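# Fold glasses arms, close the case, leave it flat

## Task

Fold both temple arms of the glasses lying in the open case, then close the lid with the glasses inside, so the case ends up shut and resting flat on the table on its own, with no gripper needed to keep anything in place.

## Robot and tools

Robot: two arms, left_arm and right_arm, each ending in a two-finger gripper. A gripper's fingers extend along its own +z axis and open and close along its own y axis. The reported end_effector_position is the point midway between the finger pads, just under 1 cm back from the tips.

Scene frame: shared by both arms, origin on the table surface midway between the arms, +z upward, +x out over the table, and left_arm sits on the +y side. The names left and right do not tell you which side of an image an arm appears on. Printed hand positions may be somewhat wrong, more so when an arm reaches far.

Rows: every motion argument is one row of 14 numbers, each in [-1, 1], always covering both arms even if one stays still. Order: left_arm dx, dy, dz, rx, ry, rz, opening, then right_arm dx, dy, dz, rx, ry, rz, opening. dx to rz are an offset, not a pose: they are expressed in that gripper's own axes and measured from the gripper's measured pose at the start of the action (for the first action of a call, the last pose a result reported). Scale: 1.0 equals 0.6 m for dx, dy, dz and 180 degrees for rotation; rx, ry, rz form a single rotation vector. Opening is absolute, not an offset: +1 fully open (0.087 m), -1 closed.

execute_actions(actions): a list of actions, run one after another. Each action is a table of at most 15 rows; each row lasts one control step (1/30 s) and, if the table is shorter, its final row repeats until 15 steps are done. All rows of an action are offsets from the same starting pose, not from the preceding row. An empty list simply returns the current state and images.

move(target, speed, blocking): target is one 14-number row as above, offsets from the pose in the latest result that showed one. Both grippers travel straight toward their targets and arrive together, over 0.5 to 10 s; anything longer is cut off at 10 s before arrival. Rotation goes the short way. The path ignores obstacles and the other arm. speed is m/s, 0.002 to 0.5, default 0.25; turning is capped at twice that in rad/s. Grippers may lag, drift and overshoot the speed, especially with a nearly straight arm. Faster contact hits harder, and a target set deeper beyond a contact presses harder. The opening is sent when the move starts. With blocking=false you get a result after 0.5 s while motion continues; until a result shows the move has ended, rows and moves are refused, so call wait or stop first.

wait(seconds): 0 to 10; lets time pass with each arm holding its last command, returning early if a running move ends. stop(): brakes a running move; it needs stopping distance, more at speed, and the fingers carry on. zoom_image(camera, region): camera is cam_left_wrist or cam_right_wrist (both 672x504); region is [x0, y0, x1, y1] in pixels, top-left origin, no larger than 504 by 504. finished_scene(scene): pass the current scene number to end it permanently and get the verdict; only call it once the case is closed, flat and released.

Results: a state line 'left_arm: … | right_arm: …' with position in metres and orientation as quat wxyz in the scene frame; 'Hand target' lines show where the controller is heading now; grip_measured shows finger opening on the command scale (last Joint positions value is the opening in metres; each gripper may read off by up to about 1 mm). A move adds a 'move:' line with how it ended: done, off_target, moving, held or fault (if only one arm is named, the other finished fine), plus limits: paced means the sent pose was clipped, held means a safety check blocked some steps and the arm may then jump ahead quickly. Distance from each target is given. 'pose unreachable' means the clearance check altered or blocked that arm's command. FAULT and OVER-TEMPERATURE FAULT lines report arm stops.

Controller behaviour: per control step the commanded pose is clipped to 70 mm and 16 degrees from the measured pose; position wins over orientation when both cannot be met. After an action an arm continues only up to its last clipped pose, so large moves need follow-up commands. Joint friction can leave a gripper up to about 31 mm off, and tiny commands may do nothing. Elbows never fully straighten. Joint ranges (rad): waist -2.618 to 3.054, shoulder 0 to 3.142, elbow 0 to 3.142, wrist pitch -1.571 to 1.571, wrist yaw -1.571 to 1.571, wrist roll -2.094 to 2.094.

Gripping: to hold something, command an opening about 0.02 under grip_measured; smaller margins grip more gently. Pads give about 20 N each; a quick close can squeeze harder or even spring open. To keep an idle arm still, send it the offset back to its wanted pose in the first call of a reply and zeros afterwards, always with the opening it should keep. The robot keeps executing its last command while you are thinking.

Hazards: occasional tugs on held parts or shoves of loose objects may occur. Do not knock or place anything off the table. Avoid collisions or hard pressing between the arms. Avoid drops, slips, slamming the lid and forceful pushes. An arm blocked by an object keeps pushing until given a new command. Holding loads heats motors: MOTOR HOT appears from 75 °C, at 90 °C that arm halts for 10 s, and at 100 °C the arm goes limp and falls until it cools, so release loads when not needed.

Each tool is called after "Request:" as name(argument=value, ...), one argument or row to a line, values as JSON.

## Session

Request:
execute_actions(
  actions=[],
)

Scene clock: 0.00 s.
left_arm: end_effector_position=(+0.3281, -0.0119, +0.2716) grip_measured=+0.978 end_effector_quat_wxyz=(+0.393, +0.662, +0.534, -0.349) | right_arm: end_effector_position=(+0.1127, -0.6972, +0.2334) grip_measured=+0.979 end_effector_quat_wxyz=(+0.077, -0.282, +0.936, -0.195)
Joint positions: left_arm=[-0.615  1.595  1.625 -0.926  0.963  0.965  0.087] | right_arm=[-1.44   1.648  1.76  -1.302 -0.19  -1.929  0.087]
Joint velocities: left_arm=[ 0.002 -0.002 -0.002 -0.125  0.051 -0.037  0.001] | right_arm=[-0.017  0.002  0.007 -0.051 -0.066 -0.007 -0.   ]
Hand target (left_arm): +0.328, -0.012, +0.272; +0.393, +0.662, +0.534, -0.349
Hand target (right_arm): +0.113, -0.697, +0.233; +0.077, -0.282, +0.936, -0.195

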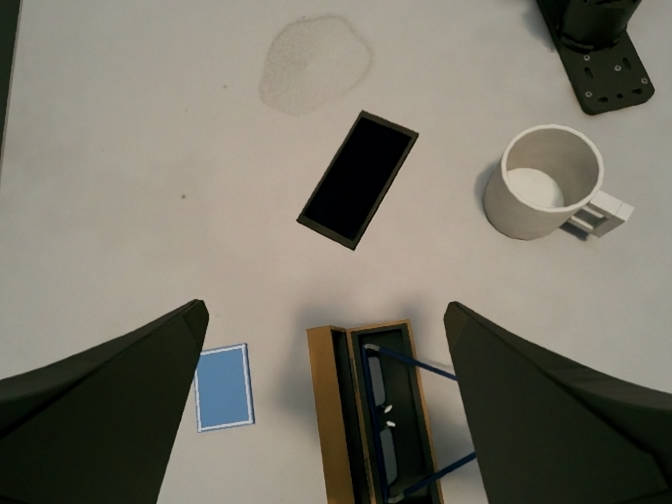

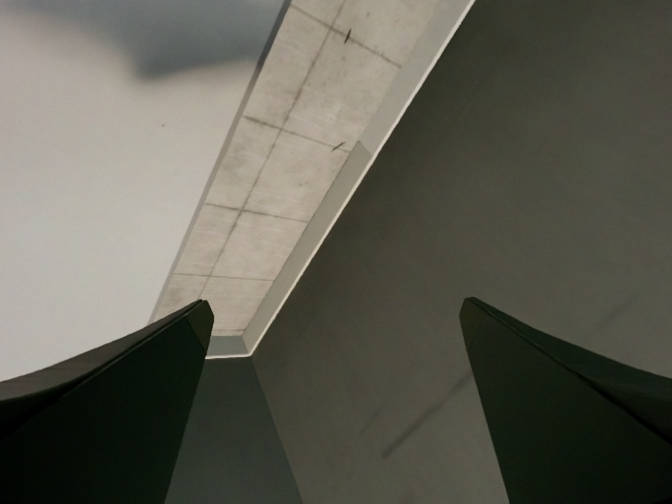

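Request:
zoom_image(
  camera="cam_left_wrist",
  region=[290, 304, 490, 504],
)

Region (290, 304, 490, 504) of cam_left_wrist's 672x504 image, scaled by 2.520, with more detail than that image has.

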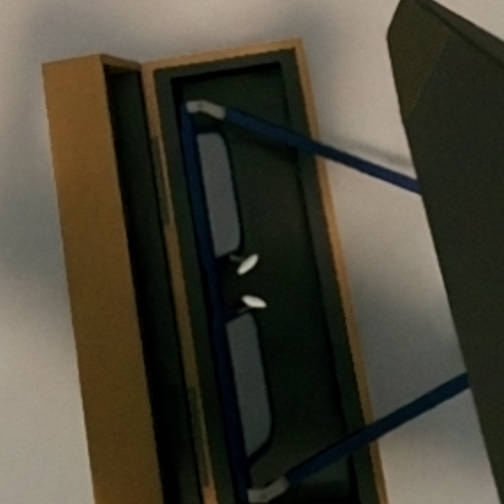

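Request:
move(
  target=[0.1083,-0.2094,-0.1279,-0.2088,0.1149,-0.2059,1.0, -0.7065,0.2347,0.0373,-0.16,-0.2075,-0.102,1.0],
  speed=0.4,
)

Scene clock: 95.73 s.
left_arm: end_effector_position=(+0.2289, +0.0963, +0.2360) grip_measured=+0.978 end_effector_quat_wxyz=(+0.374, +0.351, +0.844, -0.155) | right_arm: end_effector_position=(+0.3869, -0.3598, +0.1572) grip_measured=+0.979 end_effector_quat_wxyz=(+0.238, -0.482, +0.832, +0.133)
Joint positions: left_arm=[-0.874  0.947  1.144 -0.936  0.052  0.049  0.087] | right_arm=[-0.34   1.735  1.604 -1.285 -0.533 -1.288  0.087]
Joint velocities: left_arm=[ 0.007  0.007 -0.002 -0.066 -0.037 -0.022 -0.001] | right_arm=[ 0.007 -0.012  0.012  0.022 -0.051  0.007 -0.001]
Hand target (left_arm): +0.223, +0.101, +0.227; +0.360, +0.351, +0.852, -0.146
Hand target (right_arm): +0.395, -0.359, +0.163; +0.252, -0.481, +0.830, +0.128
Off the commanded pose (left_arm): 0.011 m, 3 deg.
Off the commanded pose (right_arm): 0.018 m, 3 deg.
move: off_target (left_arm, right_arm)

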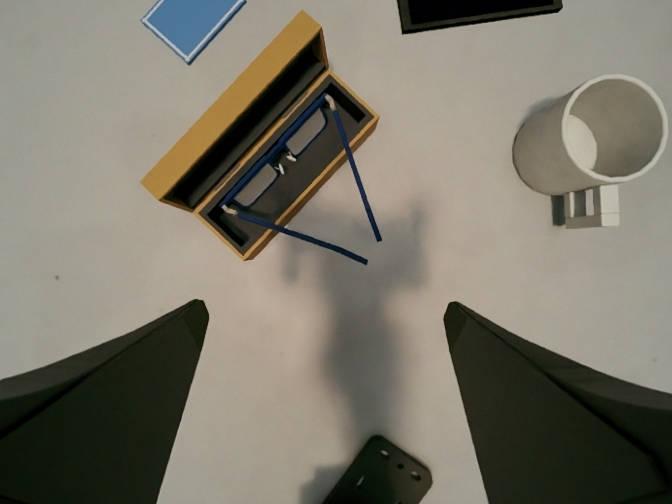

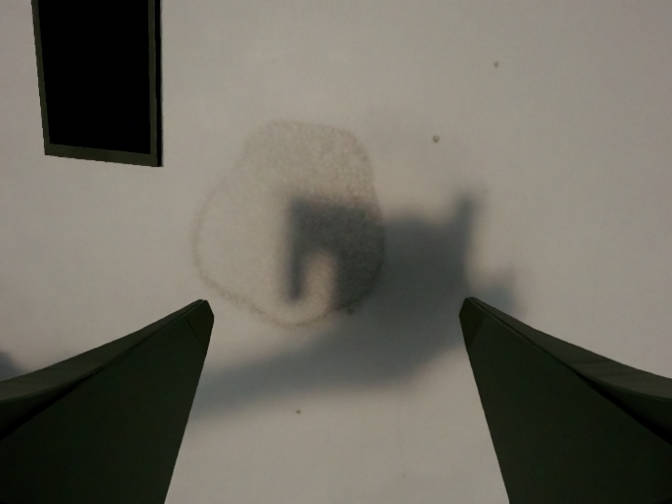

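Request:
zoom_image(
  camera="cam_left_wrist",
  region=[130, 0, 410, 280],
)

Request:
zoom_image(
  camera="cam_left_wrist",
  region=[180, 150, 320, 280],
)

Request:
zoom_image(
  camera="cam_left_wrist",
  region=[270, 50, 410, 180],
)

Request:
zoom_image(
  camera="cam_left_wrist",
  region=[300, 170, 410, 280],
)

Region (130, 0, 410, 280) of cam_left_wrist's 672x504 image, scaled by 1.800, with more detail than that image has.

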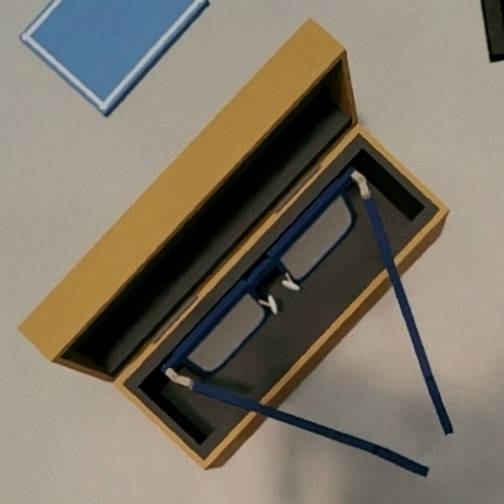

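Region (180, 150, 320, 280) of cam_left_wrist's 672x504 image, scaled by 3.600, with more detail than that image has; it fills the top 468 rows of this view, and the rest is white.

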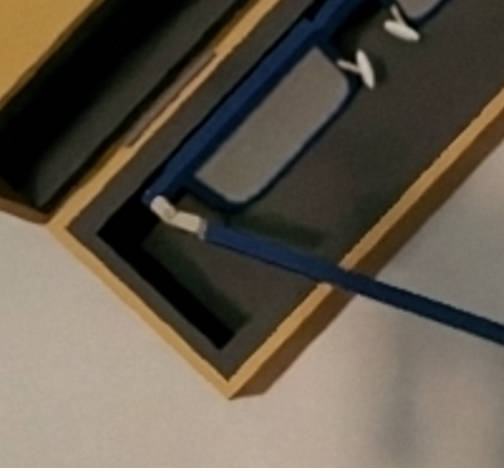

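Region (270, 50, 410, 180) of cam_left_wrist's 672x504 image, scaled by 3.600, with more detail than that image has; it fills the top 468 rows of this view, and the rest is white.

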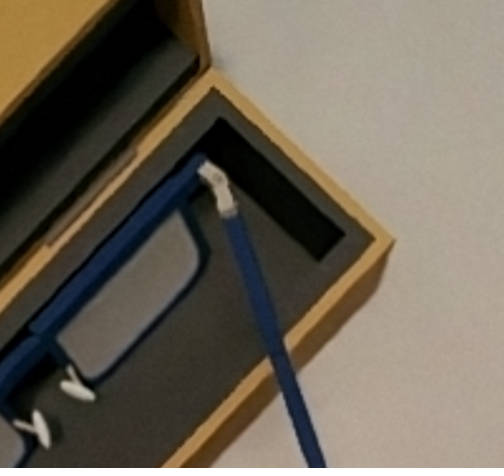

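Region (300, 170, 410, 280) of cam_left_wrist's 672x504 image, scaled by 4.582, with more detail than that image has.

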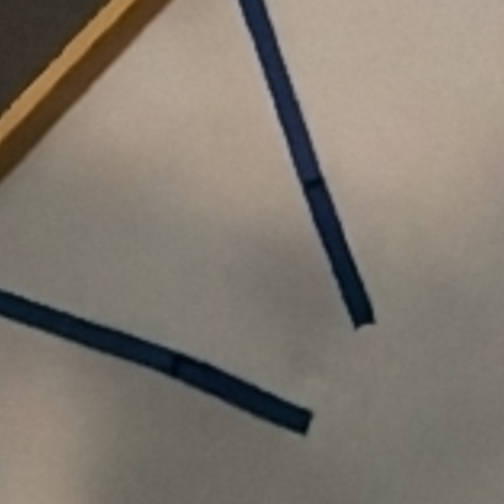

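Request:
move(
  target=[0.0828,-0.039,0.246,-0.0386,0.2636,-0.0877,-0.08, -0.1992,0.2785,0.232,-0.1243,-0.2093,-0.098,1.0],
  speed=0.4,
)

Scene clock: 217.73 s.
left_arm: end_effector_position=(+0.2692, +0.0274, +0.1035) grip_measured=-0.080 end_effector_quat_wxyz=(+0.015, +0.249, +0.968, +0.011) | right_arm: end_effector_position=(+0.3337, -0.1306, +0.0945) grip_measured=+0.978 end_effector_quat_wxyz=(+0.403, -0.572, +0.597, +0.393)
Joint positions: left_arm=[-0.955  1.927  1.659 -1.288 -0.034 -0.294  0.04 ] | right_arm=[ 0.078  1.613  0.913 -0.457 -1.16  -1.116  0.087]
Joint velocities: left_arm=[ 0.012 -0.007 -0.007 -0.007 -0.066 -0.051 -0.001] | right_arm=[-0.002  0.012 -0.017  0.037 -0.066 -0.007 -0.   ]
Hand target (left_arm): +0.266, +0.025, +0.104; +0.006, +0.248, +0.969, +0.009
Hand target (right_arm): +0.328, -0.127, +0.096; -0.406, +0.572, -0.591, -0.398
Off the commanded pose (left_arm): 0.005 m, 2 deg.
Off the commanded pose (right_arm): 0.009 m, 2 deg.
move: done

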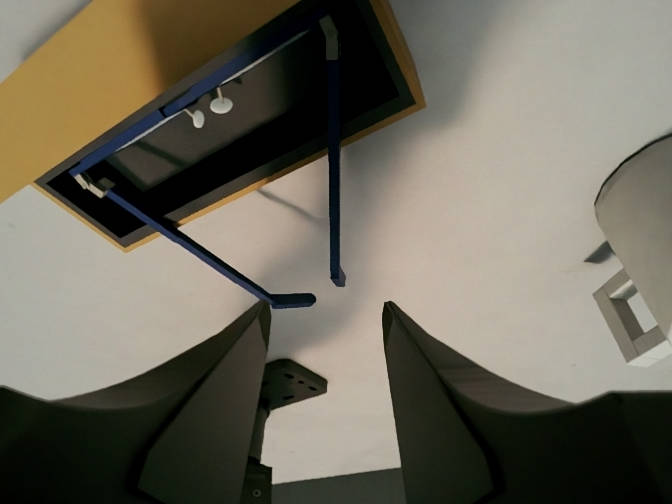

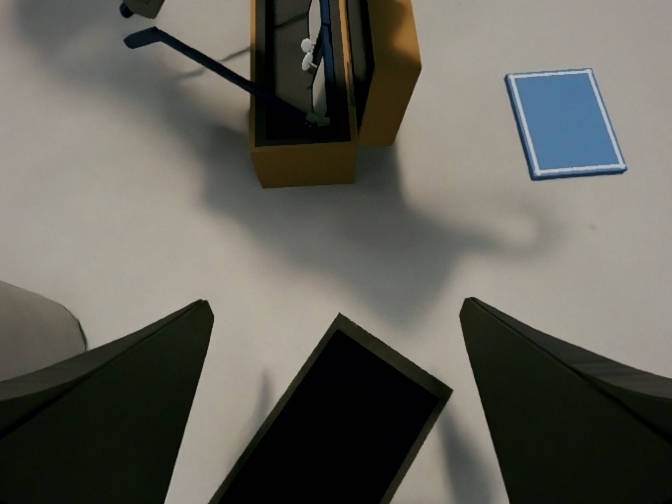

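Request:
execute_actions(
  actions=[],
)

Scene clock: 239.20 s.
left_arm: end_effector_position=(+0.2690, +0.0274, +0.1035) grip_measured=-0.080 end_effector_quat_wxyz=(+0.015, +0.249, +0.968, +0.011) | right_arm: end_effector_position=(+0.3343, -0.1305, +0.0946) grip_measured=+0.978 end_effector_quat_wxyz=(+0.404, -0.571, +0.597, +0.393)
Joint positions: left_arm=[-0.955  1.927  1.659 -1.289 -0.034 -0.294  0.04 ] | right_arm=[ 0.078  1.613  0.912 -0.452 -1.16  -1.112  0.087]
Joint velocities: left_arm=[ 0.012 -0.022  0.012 -0.022 -0.051 -0.022 -0.001] | right_arm=[-0.012  0.002 -0.007  0.022 -0.007  0.007  0.   ]
Hand target (left_arm): +0.266, +0.025, +0.104; +0.006, +0.248, +0.969, +0.009
Hand target (right_arm): +0.328, -0.127, +0.096; -0.406, +0.572, -0.591, -0.398
Off the commanded pose (left_arm): 0.005 m, 2 deg.
Off the commanded pose (right_arm): 0.009 m, 1 deg.

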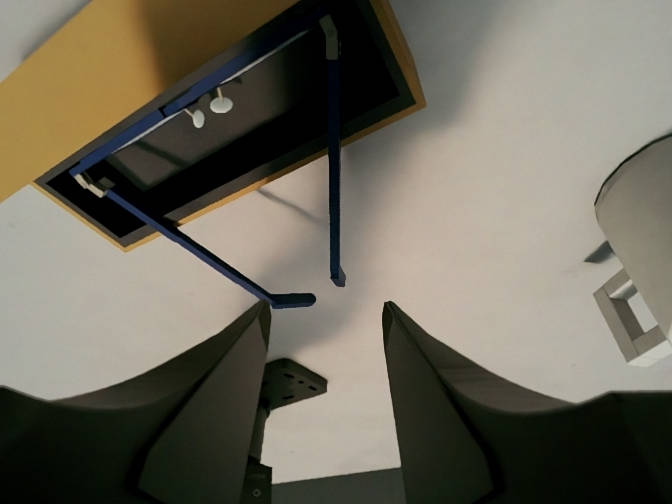

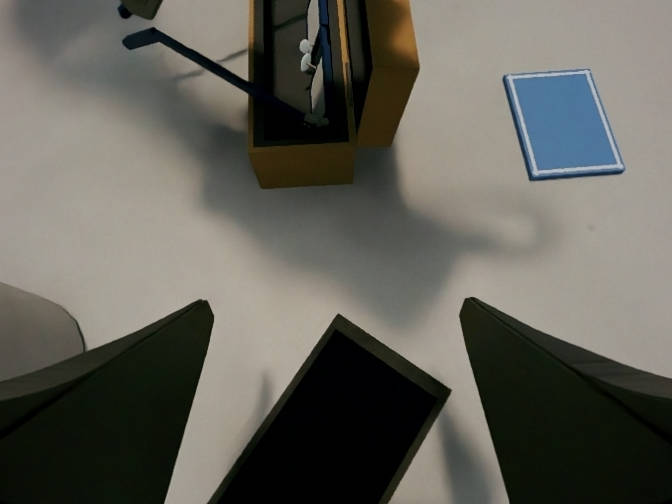

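Request:
move(
  target=[0.0, -0.0035, 0.081, 0.009, 0.0075, -0.002, -0.08, 0, 0, 0, 0, 0, 0, 1.0],
  speed=0.08,
)

Scene clock: 281.37 s.
left_arm: end_effector_position=(+0.2719, +0.0218, +0.0644) grip_measured=-0.080 end_effector_quat_wxyz=(+0.015, +0.246, +0.969, -0.002) | right_arm: end_effector_position=(+0.3343, -0.1305, +0.0946) grip_measured=+0.978 end_effector_quat_wxyz=(+0.404, -0.571, +0.597, +0.393)
Joint positions: left_arm=[-0.95   1.953  1.54  -1.131 -0.013 -0.294  0.04 ] | right_arm=[ 0.078  1.613  0.912 -0.452 -1.16  -1.112  0.087]
Joint velocities: left_arm=[ 0.002  0.007  0.017 -0.022 -0.051 -0.007  0.   ] | right_arm=[-0.002  0.002 -0.002  0.037 -0.007  0.066 -0.001]
Hand target (left_arm): +0.269, +0.025, +0.055; -0.000, +0.246, +0.969, -0.000
Hand target (right_arm): +0.334, -0.130, +0.095; -0.404, +0.571, -0.597, -0.393
Off the commanded pose (left_arm): 0.011 m, 2 deg.
Off the commanded pose (right_arm): 0.000 m, 0 deg.
move: off_target (left_arm)

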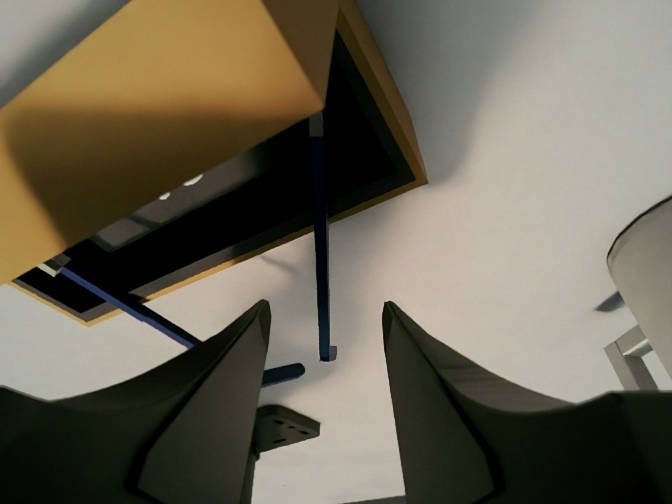

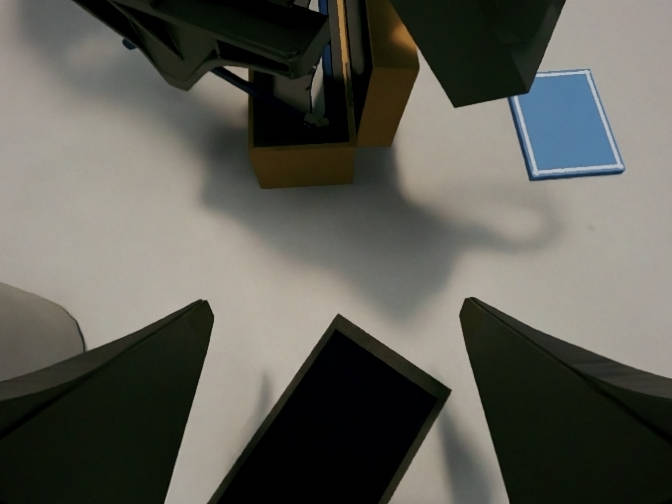

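Request:
move(
  target=[0.0167, 0.002, 0.035, 0.001, 0.0095, 0.0, -0.08, 0, 0, 0, 0, 0, 0, 1.0],
  speed=0.05,
)

Scene clock: 343.83 s.
left_arm: end_effector_position=(+0.2687, +0.0250, +0.0505) grip_measured=-0.080 end_effector_quat_wxyz=(+0.012, +0.246, +0.969, -0.000) | right_arm: end_effector_position=(+0.3343, -0.1305, +0.0946) grip_measured=+0.978 end_effector_quat_wxyz=(+0.404, -0.571, +0.597, +0.393)
Joint positions: left_arm=[-0.95   1.953  1.483 -1.08  -0.012 -0.294  0.04 ] | right_arm=[ 0.078  1.613  0.912 -0.452 -1.16  -1.112  0.087]
Joint velocities: left_arm=[-0.007  0.017  0.002  0.081  0.081  0.022  0.   ] | right_arm=[-0.007 -0.007 -0.022 -0.007 -0.037 -0.022 -0.   ]
Hand target (left_arm): +0.264, +0.027, +0.043; -0.000, +0.246, +0.969, +0.001
Hand target (right_arm): +0.334, -0.130, +0.095; -0.404, +0.571, -0.597, -0.393
Off the commanded pose (left_arm): 0.009 m, 1 deg.
Off the commanded pose (right_arm): 0.000 m, 0 deg.
move: done

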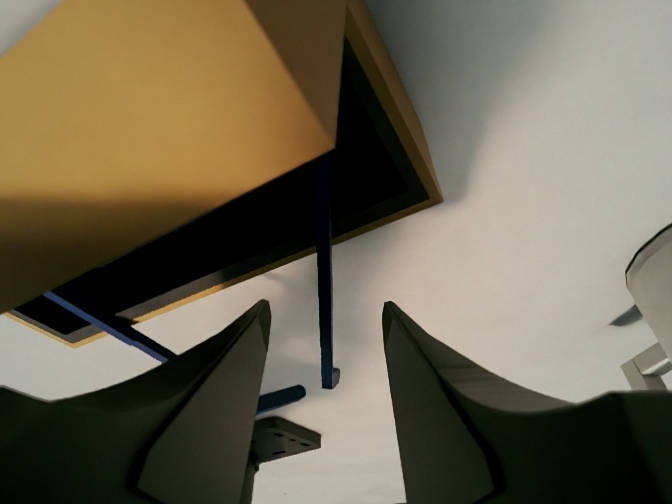

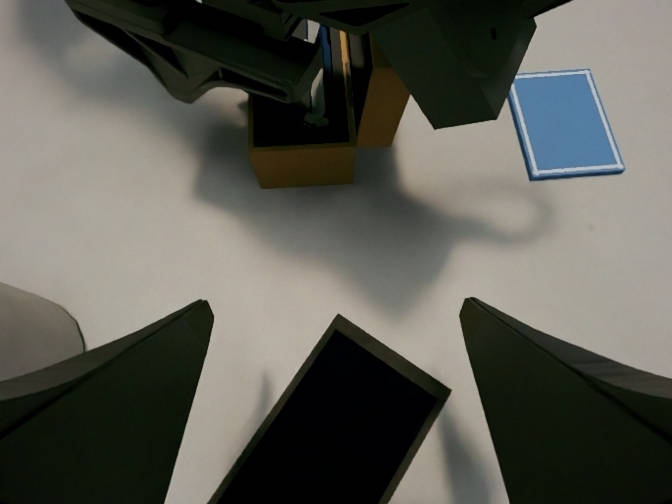

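Request:
execute_actions(
  actions=[
    [[0,0,0,0,0,0,-0.16,0,0,0,0,0,0,1],[0,0,0,0,0,0,-0.24,0,0,0,0,0,0,1],[0,0,0,0,0,0,-0.32,0,0,0,0,0,0,1],[0,0,0,0,0,0,-0.40,0,0,0,0,0,0,1],[0,0,0,0,0,0,-0.48,0,0,0,0,0,0,1],[0,0,0,0,0,0,-0.56,0,0,0,0,0,0,1],[0,0,0,0,0,0,-0.63,0,0,0,0,0,0,1],[0,0,0,0,0,0,-0.70,0,0,0,0,0,0,1],[0,0,0,0,0,0,-0.76,0,0,0,0,0,0,1],[0,0,0,0,0,0,-0.81,0,0,0,0,0,0,1],[0,0,0,0,0,0,-0.85,0,0,0,0,0,0,1],[0,0,0,0,0,0,-0.88,0,0,0,0,0,0,1],[0,0,0,0,0,0,-0.90,0,0,0,0,0,0,1],[0,0,0,0,0,0,-0.92,0,0,0,0,0,0,1],[0,0,0,0,0,0,-0.94,0,0,0,0,0,0,1]],
  ],
)

Request:
execute_actions(
  actions=[],
)

Scene clock: 353.70 s.
left_arm: end_effector_position=(+0.2689, +0.0247, +0.0505) grip_measured=-0.931 end_effector_quat_wxyz=(+0.013, +0.246, +0.969, -0.000) | right_arm: end_effector_position=(+0.3343, -0.1305, +0.0946) grip_measured=+0.978 end_effector_quat_wxyz=(+0.404, -0.571, +0.597, +0.393)
Joint positions: left_arm=[-0.95   1.953  1.483 -1.079 -0.012 -0.294  0.003] | right_arm=[ 0.078  1.613  0.912 -0.452 -1.16  -1.112  0.087]
Joint velocities: left_arm=[-0.012 -0.007  0.007 -0.037  0.037 -0.022 -0.014] | right_arm=[-0.007 -0.002 -0.002 -0.037 -0.007 -0.066 -0.   ]
Hand target (left_arm): +0.269, +0.025, +0.051; +0.012, +0.246, +0.969, -0.000
Hand target (right_arm): +0.334, -0.130, +0.095; -0.404, +0.571, -0.597, -0.393
Off the commanded pose (left_arm): 0.000 m, 0 deg.
Off the commanded pose (right_arm): 0.000 m, 0 deg.

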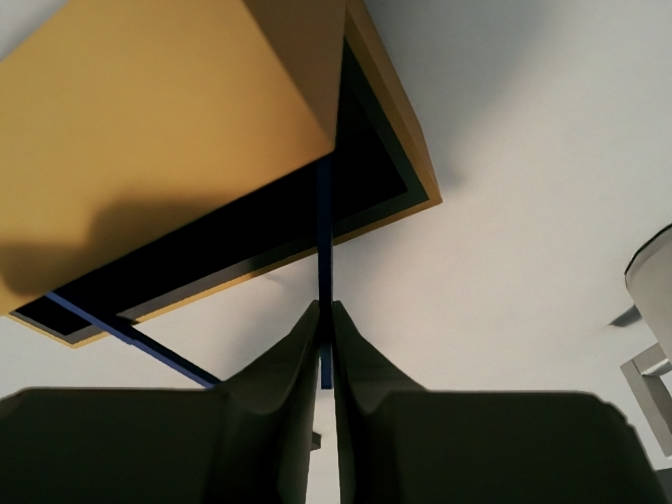

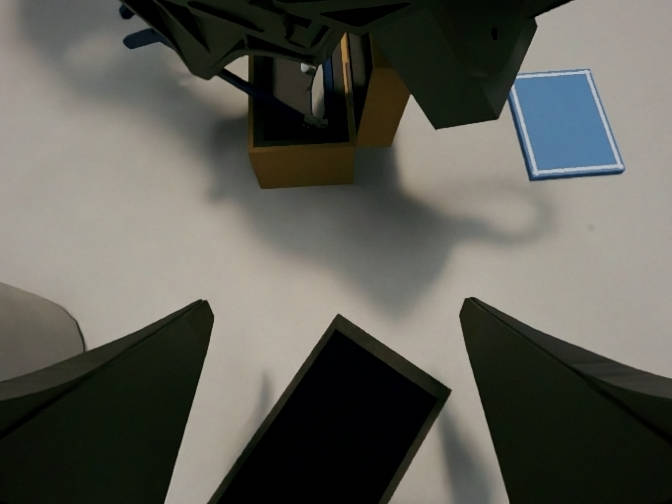

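Scene clock: 353.70 s.
left_arm: end_effector_position=(+0.2689, +0.0247, +0.0505) grip_measured=-0.931 end_effector_quat_wxyz=(+0.013, +0.246, +0.969, -0.000) | right_arm: end_effector_position=(+0.3343, -0.1305, +0.0946) grip_measured=+0.978 end_effector_quat_wxyz=(+0.404, -0.571, +0.597, +0.393)
Joint positions: left_arm=[-0.95   1.953  1.483 -1.079 -0.012 -0.294  0.003] | right_arm=[ 0.078  1.613  0.912 -0.452 -1.16  -1.112  0.087]
Joint velocities: left_arm=[-0.012 -0.007  0.007 -0.037  0.037 -0.022 -0.014] | right_arm=[-0.007 -0.002 -0.002 -0.037 -0.007 -0.066 -0.   ]
Hand target (left_arm): +0.269, +0.025, +0.051; +0.012, +0.246, +0.969, -0.000
Hand target (right_arm): +0.334, -0.130, +0.095; -0.404, +0.571, -0.597, -0.393
Off the commanded pose (left_arm): 0.000 m, 0 deg.
Off the commanded pose (right_arm): 0.000 m, 0 deg.

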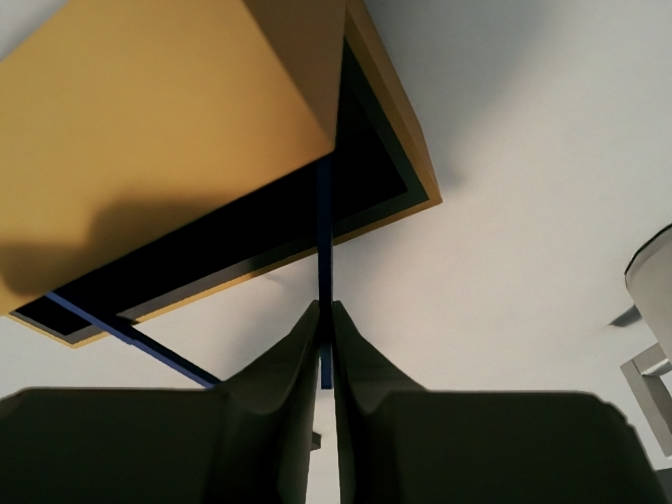

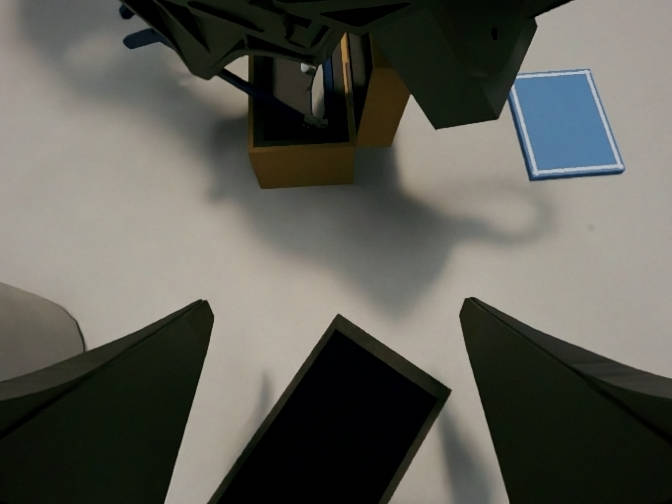

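Request:
execute_actions(
  actions=[],
)

Request:
zoom_image(
  camera="cam_right_wrist",
  region=[100, 0, 420, 200],
)

Scene clock: 356.60 s.
left_arm: end_effector_position=(+0.2689, +0.0247, +0.0505) grip_measured=-0.937 end_effector_quat_wxyz=(+0.013, +0.246, +0.969, -0.000) | right_arm: end_effector_position=(+0.3343, -0.1305, +0.0946) grip_measured=+0.978 end_effector_quat_wxyz=(+0.404, -0.571, +0.597, +0.393)
Joint positions: left_arm=[-0.95   1.953  1.483 -1.079 -0.012 -0.294  0.003] | right_arm=[ 0.078  1.613  0.912 -0.452 -1.16  -1.112  0.087]
Joint velocities: left_arm=[-0.012 -0.007 -0.002 -0.066 -0.095  0.022 -0.001] | right_arm=[-0.012 -0.002  0.002 -0.037 -0.007 -0.037 -0.001]
Hand target (left_arm): +0.269, +0.025, +0.051; +0.012, +0.246, +0.969, -0.000
Hand target (right_arm): +0.334, -0.130, +0.095; -0.404, +0.571, -0.597, -0.393
Off the commanded pose (left_arm): 0.000 m, 0 deg.
Off the commanded pose (right_arm): 0.000 m, 0 deg.

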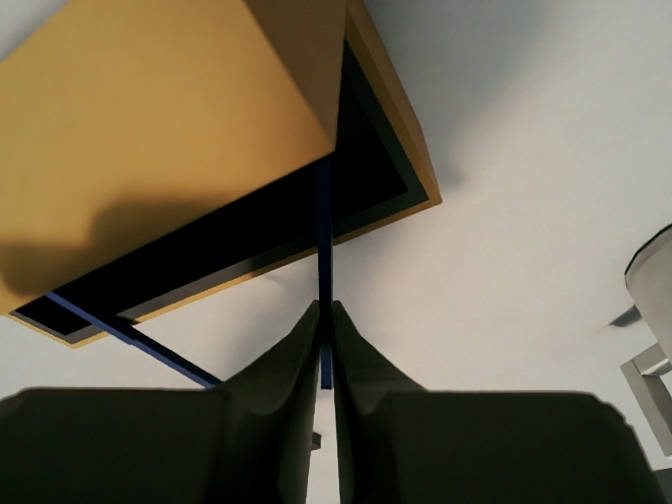

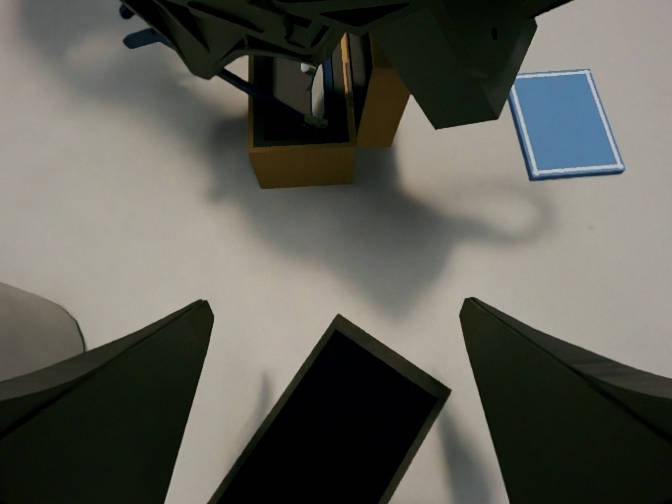

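Region (100, 0, 420, 200) of cam_right_wrist's 672x504 image, scaled by 1.575, with more detail than that image has; it fills the top 315 rows of this view, and the rest is white.

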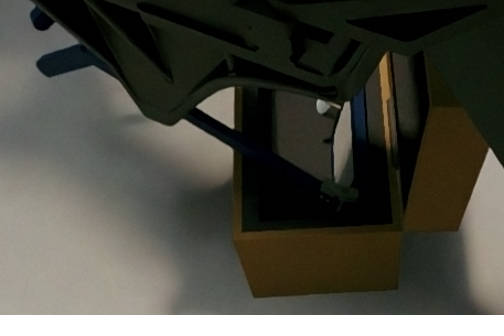

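Request:
execute_actions(
  actions=[
    [[0,0,0,0,0,0,-0.95,0,0,0,0,0,0,1],[0,0,-0.004,0,0,0,-0.96,0,0,0,0,0,0,1],[0,0.002,-0.008,0,0,0.005,-0.96,0,0,0,0,0,0,1],[0,0.0047,-0.012,0,0,0.012,-0.96,0,0,0,0,0,0,1],[-0.0003,0.0078,-0.0156,0,0,0.020,-0.96,0,0,0,0,0,0,1],[-0.0006,0.0113,-0.0195,0.001,0,0.029,-0.96,0,0,0,0,0,0,1],[-0.001,0.0148,-0.0226,0.001,0,0.038,-0.96,0,0,0,0,0,0,1],[-0.0016,0.0187,-0.0247,0.001,0,0.048,-0.96,0,0,0,0,0,0,1],[-0.0024,0.0226,-0.026,0.0015,0,0.059,-0.96,0,0,0,0,0,0,1],[-0.0032,0.0265,-0.026,0.0017,0,0.069,-0.96,0,0,0,0,0,0,1],[-0.0042,0.030,-0.026,0.002,0,0.078,-0.96,0,0,0,0,0,0,1],[-0.005,0.033,-0.026,0.002,0,0.086,-0.96,0,0,0,0,0,0,1],[-0.006,0.036,-0.026,0.002,0,0.093,-0.96,0,0,0,0,0,0,1],[-0.0066,0.038,-0.026,0.0025,0,0.098,-0.96,0,0,0,0,0,0,1],[-0.007,0.039,-0.026,0.0025,0,0.101,-0.96,0,0,0,0,0,0,1]],
  ],
)

Scene clock: 410.47 s.
left_arm: end_effector_position=(+0.2788, +0.0379, +0.0600) grip_measured=-0.948 end_effector_quat_wxyz=(+0.013, +0.352, +0.936, +0.001) | right_arm: end_effector_position=(+0.3343, -0.1305, +0.0946) grip_measured=+0.978 end_effector_quat_wxyz=(+0.404, -0.571, +0.597, +0.393)
Joint positions: left_arm=[-0.93   1.942  1.506 -1.113 -0.012 -0.051  0.002] | right_arm=[ 0.078  1.613  0.912 -0.452 -1.16  -1.112  0.087]
Joint velocities: left_arm=[ 0.085  0.012  0.007  0.051  0.066  0.637 -0.   ] | right_arm=[ 0.017  0.007  0.012 -0.051 -0.037 -0.022  0.001]
Hand target (left_arm): +0.284, +0.043, +0.066; +0.013, +0.394, +0.919, -0.001
Hand target (right_arm): +0.334, -0.130, +0.095; -0.404, +0.571, -0.597, -0.393
Off the commanded pose (left_arm): 0.010 m, 5 deg.
Off the commanded pose (right_arm): 0.000 m, 0 deg.

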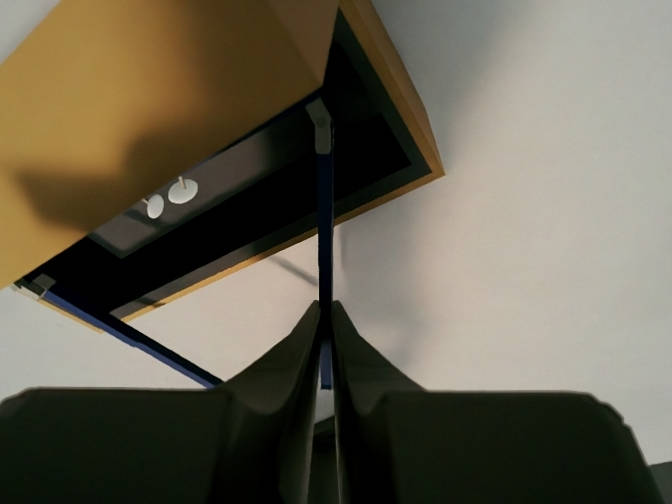

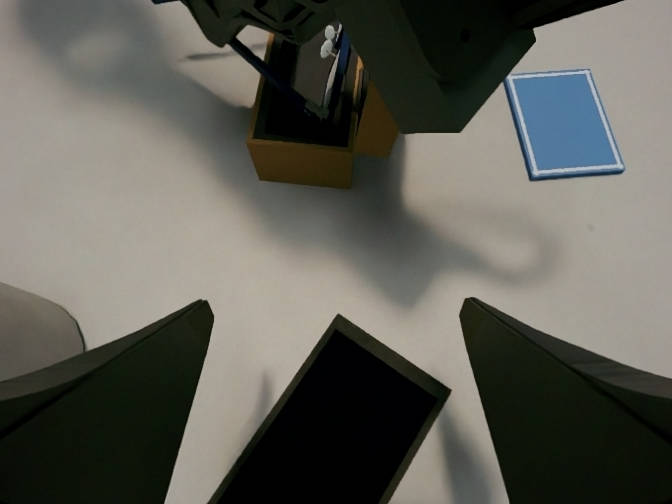

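Request:
execute_actions(
  actions=[],
)

Scene clock: 451.20 s.
left_arm: end_effector_position=(+0.2812, +0.0432, +0.0605) grip_measured=-0.948 end_effector_quat_wxyz=(+0.009, +0.393, +0.919, +0.003) | right_arm: end_effector_position=(+0.3343, -0.1305, +0.0946) grip_measured=+0.978 end_effector_quat_wxyz=(+0.404, -0.571, +0.597, +0.393)
Joint positions: left_arm=[-0.926  1.942  1.507 -1.121 -0.012  0.041  0.002] | right_arm=[ 0.078  1.613  0.912 -0.452 -1.16  -1.112  0.087]
Joint velocities: left_arm=[-0.007 -0.022  0.017  0.007 -0.037 -0.051 -0.001] | right_arm=[-0.002 -0.002  0.012 -0.037 -0.007  0.007 -0.001]
Hand target (left_arm): +0.284, +0.043, +0.066; +0.013, +0.394, +0.919, -0.001
Hand target (right_arm): +0.334, -0.130, +0.095; -0.404, +0.571, -0.597, -0.393
Off the commanded pose (left_arm): 0.006 m, 1 deg.
Off the commanded pose (right_arm): 0.000 m, 0 deg.

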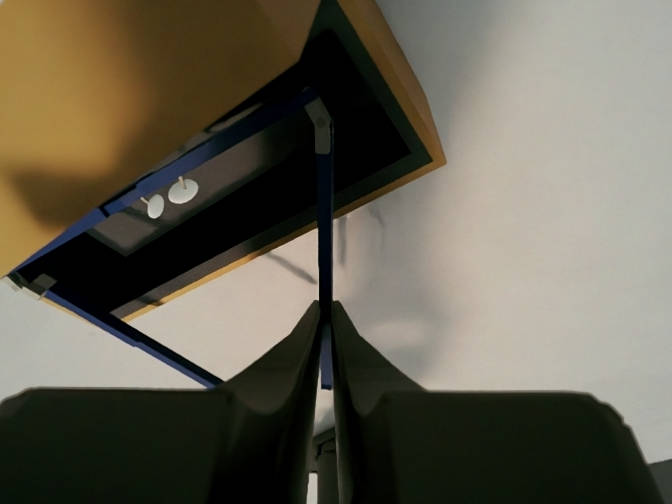

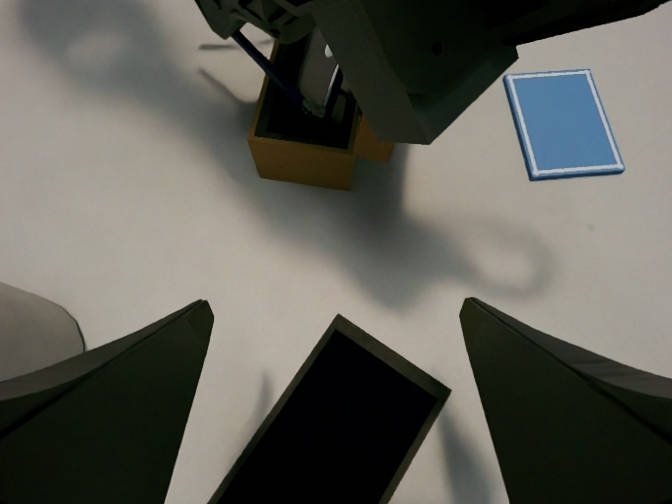

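Request:
zoom_image(
  camera="cam_right_wrist",
  region=[200, 20, 440, 220],
)

Region (200, 20, 440, 220) of cam_right_wrist's 672x504 image, scaled by 2.100, with more detail than that image has.

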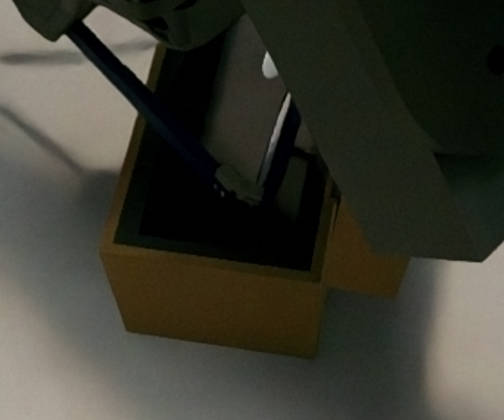

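Request:
execute_actions(
  actions=[
    [[0,0,0.004,0,0,0,-0.96,0,0,0,0,0,0,1],[0,0,0.008,0,0,0,-0.96,0,0,0,0,0,0,1],[0,0,0.012,0,0,0,-0.96,0,0,0,0,0,0,1],[0,0,0.015,0,0,0,-0.96,0,0,0,0,0,0,1],[0,0,0.018,0,0,0,-0.96,0,0,0,0,0,0,1],[0,0,0.020,0,0,0,-0.96,0,0,0,0,0,0,1],[0,0,0.022,0,0,0,-0.96,0,0,0,0,0,0,1],[0,0,0.024,0,0,0,-0.96,0,0,0,0,0,0,1],[0,0,0.025,0,0,0,-0.96,0,0,0,0,0,0,1],[0,0,0.026,0,0,0,-0.96,0,0,0,0,0,0,1]],
  ],
)

Scene clock: 507.97 s.
left_arm: end_effector_position=(+0.2830, +0.0415, +0.0539) grip_measured=-0.948 end_effector_quat_wxyz=(+0.016, +0.393, +0.919, +0.000) | right_arm: end_effector_position=(+0.3343, -0.1305, +0.0946) grip_measured=+0.978 end_effector_quat_wxyz=(+0.404, -0.571, +0.597, +0.393)
Joint positions: left_arm=[-0.926  1.942  1.482 -1.081 -0.012  0.041  0.002] | right_arm=[ 0.078  1.613  0.912 -0.452 -1.16  -1.112  0.087]
Joint velocities: left_arm=[-0.007  0.002  0.017 -0.007  0.081  0.095 -0.   ] | right_arm=[-0.002  0.007 -0.002 -0.022 -0.037 -0.007 -0.001]
Hand target (left_arm): +0.281, +0.043, +0.045; +0.009, +0.393, +0.919, +0.003
Hand target (right_arm): +0.334, -0.130, +0.095; -0.404, +0.571, -0.597, -0.393
Off the commanded pose (left_arm): 0.009 m, 1 deg.
Off the commanded pose (right_arm): 0.000 m, 0 deg.

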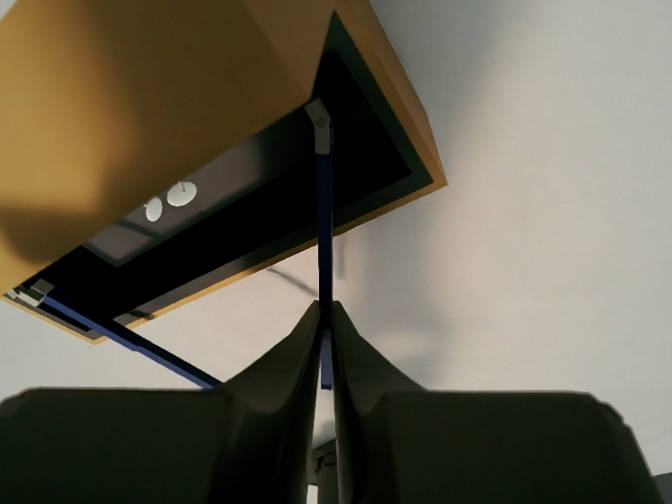

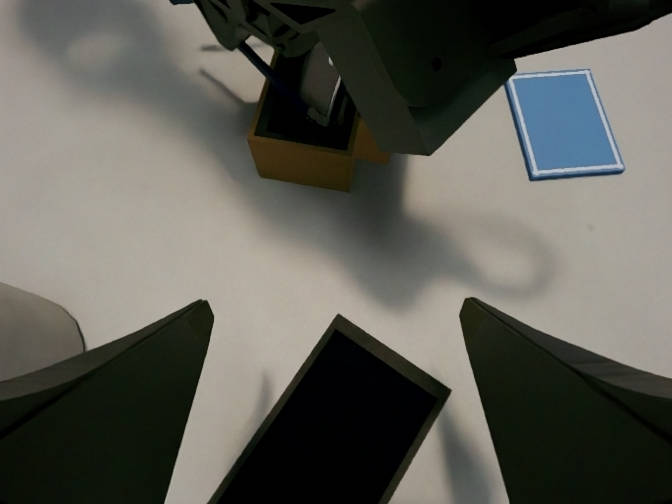

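Request:
execute_actions(
  actions=[
    [[0.003,0,0.014,0,0.003,0,-0.96,0,0,0,0,0,0,1],[0.003,0,0.016,0,0.003,0,-0.96,0,0,0,0,0,0,1],[0.003,0,0.018,0,0.003,0,-0.96,0,0,0,0,0,0,1],[0.003,0,0.019,0,0.003,0,-0.96,0,0,0,0,0,0,1],[0.003,0,0.020,0,0.003,0,-0.96,0,0,0,0,0,0,1],[0.003,0,0.020,0,0.003,0,-0.96,0,0,0,0,0,0,1],[0.003,0,0.020,0,0.003,0,-0.96,0,0,0,0,0,0,1],[0.003,0,0.020,0,0.003,0,-0.95,0,0,0,0,0,0,1],[0.003,0,0.020,0,0.003,0,-0.94,0,0,0,0,0,0,1],[0.003,0,0.020,0,0.003,0,-0.92,0,0,0,0,0,0,1],[0.003,0,0.020,0,0.003,0,-0.88,0,0,0,0,0,0,1],[0.003,0,0.020,0,0.003,0,-0.80,0,0,0,0,0,0,1],[0.003,0,0.020,0,0.003,0,-0.70,0,0,0,0,0,0,1],[0.003,0,0.020,0,0.003,0,-0.60,0,0,0,0,0,0,1],[0.003,0,0.020,0,0.003,0,-0.50,0,0,0,0,0,0,1]],
  ],
)

Request:
move(
  target=[0.036, 0.0, -0.006, 0.0, -0.172, 0.0, -0.18, 0.0687, 0.0535, 0.0983, 0.0487, -0.019, 0.0148, 1.0],
  speed=0.25,
)

Scene clock: 519.93 s.
left_arm: end_effector_position=(+0.2853, +0.0392, +0.0510) grip_measured=-0.546 end_effector_quat_wxyz=(+0.023, +0.393, +0.919, -0.002) | right_arm: end_effector_position=(+0.3343, -0.1305, +0.0946) grip_measured=+0.978 end_effector_quat_wxyz=(+0.404, -0.571, +0.597, +0.393)
Joint positions: left_arm=[-0.926  1.942  1.472 -1.056 -0.012  0.041  0.02 ] | right_arm=[ 0.078  1.613  0.912 -0.452 -1.16  -1.112  0.087]
Joint velocities: left_arm=[ 0.007 -0.002  0.022 -0.081 -0.037  0.037  0.08 ] | right_arm=[-0.017  0.002 -0.002 -0.007 -0.007 -0.007 -0.   ]
Hand target (left_arm): +0.282, +0.043, +0.042; +0.012, +0.393, +0.919, +0.002
Hand target (right_arm): +0.334, -0.130, +0.095; -0.404, +0.571, -0.597, -0.393
Off the commanded pose (left_arm): 0.010 m, 1 deg.
Off the commanded pose (right_arm): 0.000 m, 0 deg.

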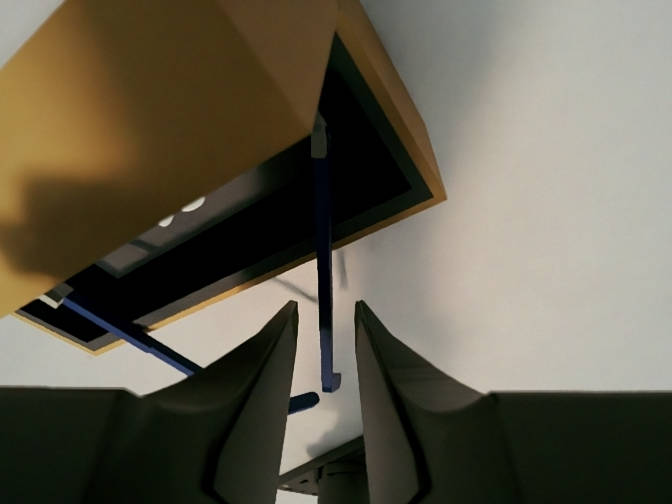

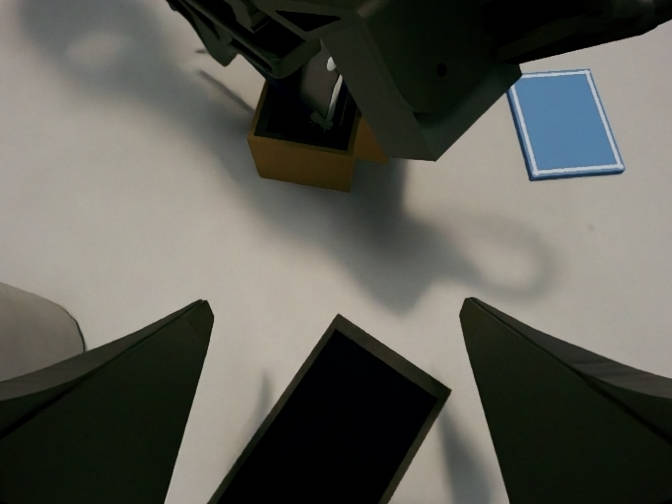

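Scene clock: 521.80 s.
left_arm: end_effector_position=(+0.2744, +0.0501, +0.0553) grip_measured=-0.180 end_effector_quat_wxyz=(+0.271, +0.373, +0.881, -0.110) | right_arm: end_effector_position=(+0.3109, -0.0905, +0.0435) grip_measured=+0.979 end_effector_quat_wxyz=(+0.465, -0.518, +0.618, +0.366)
Joint positions: left_arm=[-0.907  1.397  0.8   -0.381  0.02   0.046  0.036] | right_arm=[ 0.256  1.615  0.447  0.605 -0.973 -0.511  0.087]
Joint velocities: left_arm=[ 0.002 -0.007  0.002  0.007  0.051 -0.007  0.001] | right_arm=[-0.007  0.002  0.012  0.037  0.022  0.007 -0.002]
Hand target (left_arm): +0.271, +0.055, +0.051; +0.266, +0.374, +0.882, -0.111
Hand target (right_arm): +0.304, -0.091, +0.034; +0.454, -0.514, +0.626, +0.371
Off the commanded pose (left_arm): 0.007 m, 1 deg.
Off the commanded pose (right_arm): 0.011 m, 2 deg.
move: off_target (right_arm)

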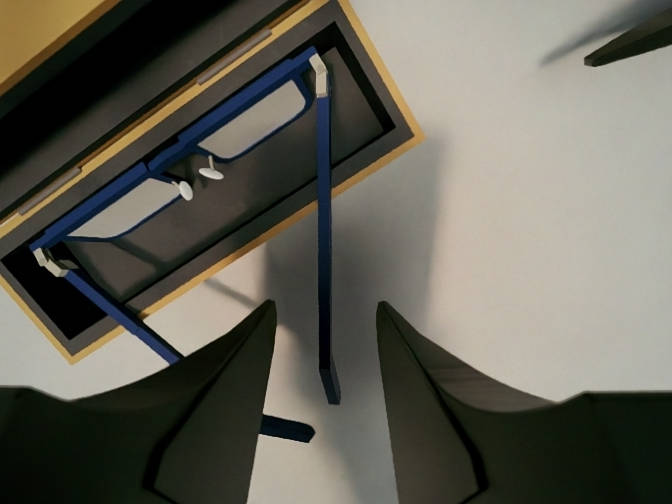

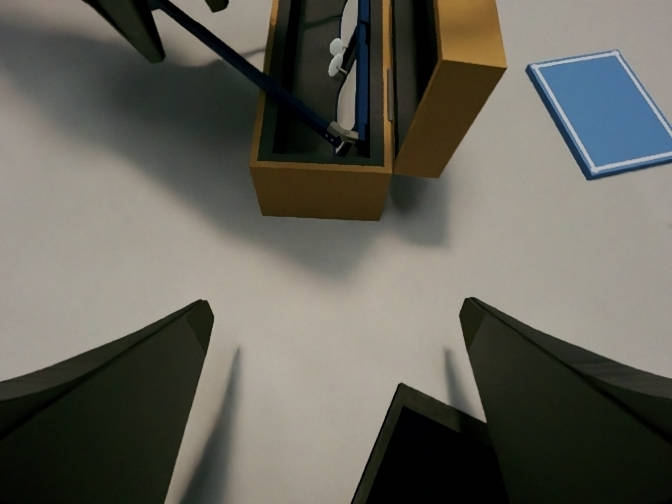

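Request:
zoom_image(
  camera="cam_right_wrist",
  region=[80, 0, 280, 100],
)

Request:
zoom_image(
  camera="cam_right_wrist",
  region=[230, 60, 470, 240],
)

Region (80, 0, 280, 100) of cam_right_wrist's 672x504 image, scaled by 2.520, with more detail than that image has.

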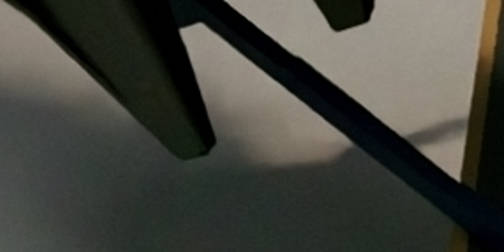

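Region (230, 60, 470, 240) of cam_right_wrist's 672x504 image, scaled by 2.100, with more detail than that image has; it fills the top 378 rows of this view, and the rest is white.

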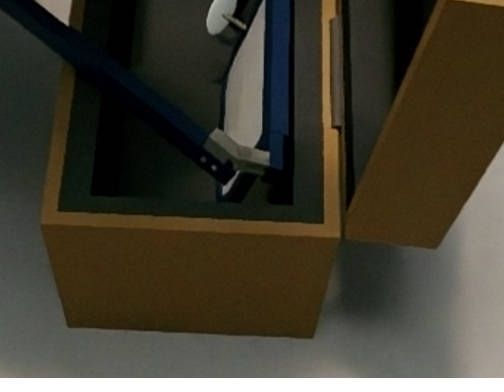

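Request:
execute_actions(
  actions=[
    [[0.004,0.0003,0,0,0.001,0,-0.18,0.002,0.0003,0.002,0,0,0,1],[0.008,0.0006,0,0,0.002,0,-0.18,0.005,0.001,0.006,0,0,0.001,1],[0.011,0.001,0,0,0.003,0,-0.18,0.008,0.002,0.012,0.0004,0.0004,0.002,1],[0.013,0.001,0,0,0.003,0,-0.18,0.011,0.003,0.021,0.0007,0.0006,0.003,1],[0.015,0.001,0,0,0.003,0,-0.18,0.014,0.0043,0.030,0.001,0.001,0.0044,1],[0.016,0.001,0.0005,0,0.003,0,-0.18,0.017,0.0058,0.040,0.0014,0.0012,0.006,1],[0.017,0.0012,0.0005,0,0.003,0,-0.18,0.019,0.0074,0.052,0.0018,0.0016,0.0075,1],[0.018,0.0013,0.0006,0,0.003,0,-0.18,0.021,0.009,0.063,0.002,0.002,0.009,1],[0.019,0.0014,0.0006,0,0.003,0,-0.18,0.023,0.0105,0.074,0.0025,0.0022,0.0107,1],[0.020,0.0015,0.0007,0,0.003,0,-0.18,0.0245,0.012,0.083,0.0028,0.0025,0.012,1],[0.0208,0.0015,0.0007,0,0.003,0,-0.18,0.0255,0.013,0.091,0.003,0.0027,0.013,1],[0.0208,0.0015,0.0007,0,0.003,0,-0.18,0.0265,0.014,0.0976,0.0033,0.003,0.014,1],[0.0208,0.0015,0.0007,0,0.003,0,-0.18,0.027,0.0145,0.1017,0.0035,0.003,0.0147,1],[0.0208,0.0015,0.0007,0,0.003,0,-0.18,0.0272,0.0148,0.1038,0.0035,0.0031,0.015,1],[0.0208,0.0015,0.0007,0,0.003,0,-0.18,0.0272,0.0148,0.1038,0.0035,0.0031,0.015,1]],
  ],
)

Scene clock: 558.30 s.
left_arm: end_effector_position=(+0.2703, +0.0540, +0.0480) grip_measured=-0.180 end_effector_quat_wxyz=(+0.264, +0.374, +0.883, -0.107) | right_arm: end_effector_position=(+0.2985, -0.0450, +0.0059) grip_measured=+0.979 end_effector_quat_wxyz=(+0.432, -0.520, +0.631, +0.380)
Joint positions: left_arm=[-0.907  1.397  0.775 -0.371  0.02   0.046  0.036] | right_arm=[ 0.432  1.831  0.473  0.825 -0.845 -0.385  0.087]
Joint velocities: left_arm=[ 0.007 -0.007  0.002 -0.022 -0.007 -0.007 -0.001] | right_arm=[ 0.168  0.261  0.076  0.432  0.242  0.271 -0.001]
Hand target (left_arm): +0.268, +0.058, +0.048; +0.267, +0.373, +0.882, -0.108
Hand target (right_arm): +0.313, -0.037, +0.010; +0.452, -0.506, +0.634, +0.371
Off the commanded pose (left_arm): 0.005 m, 0 deg.
Off the commanded pose (right_arm): 0.018 m, 4 deg.

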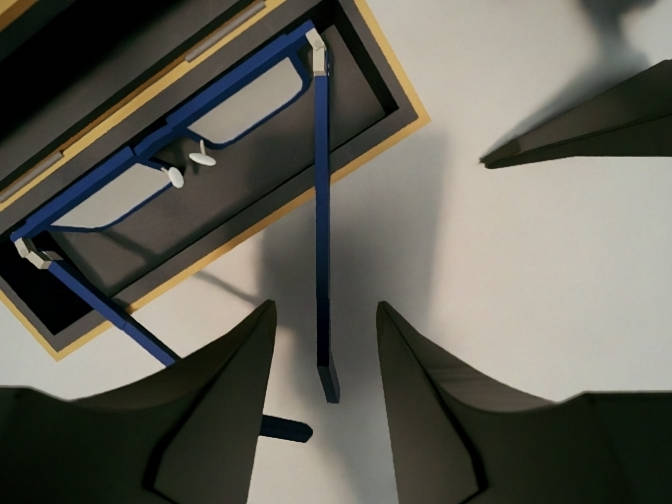

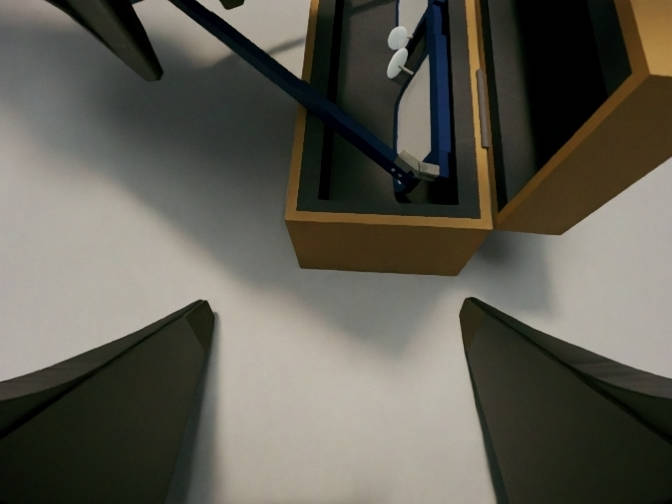

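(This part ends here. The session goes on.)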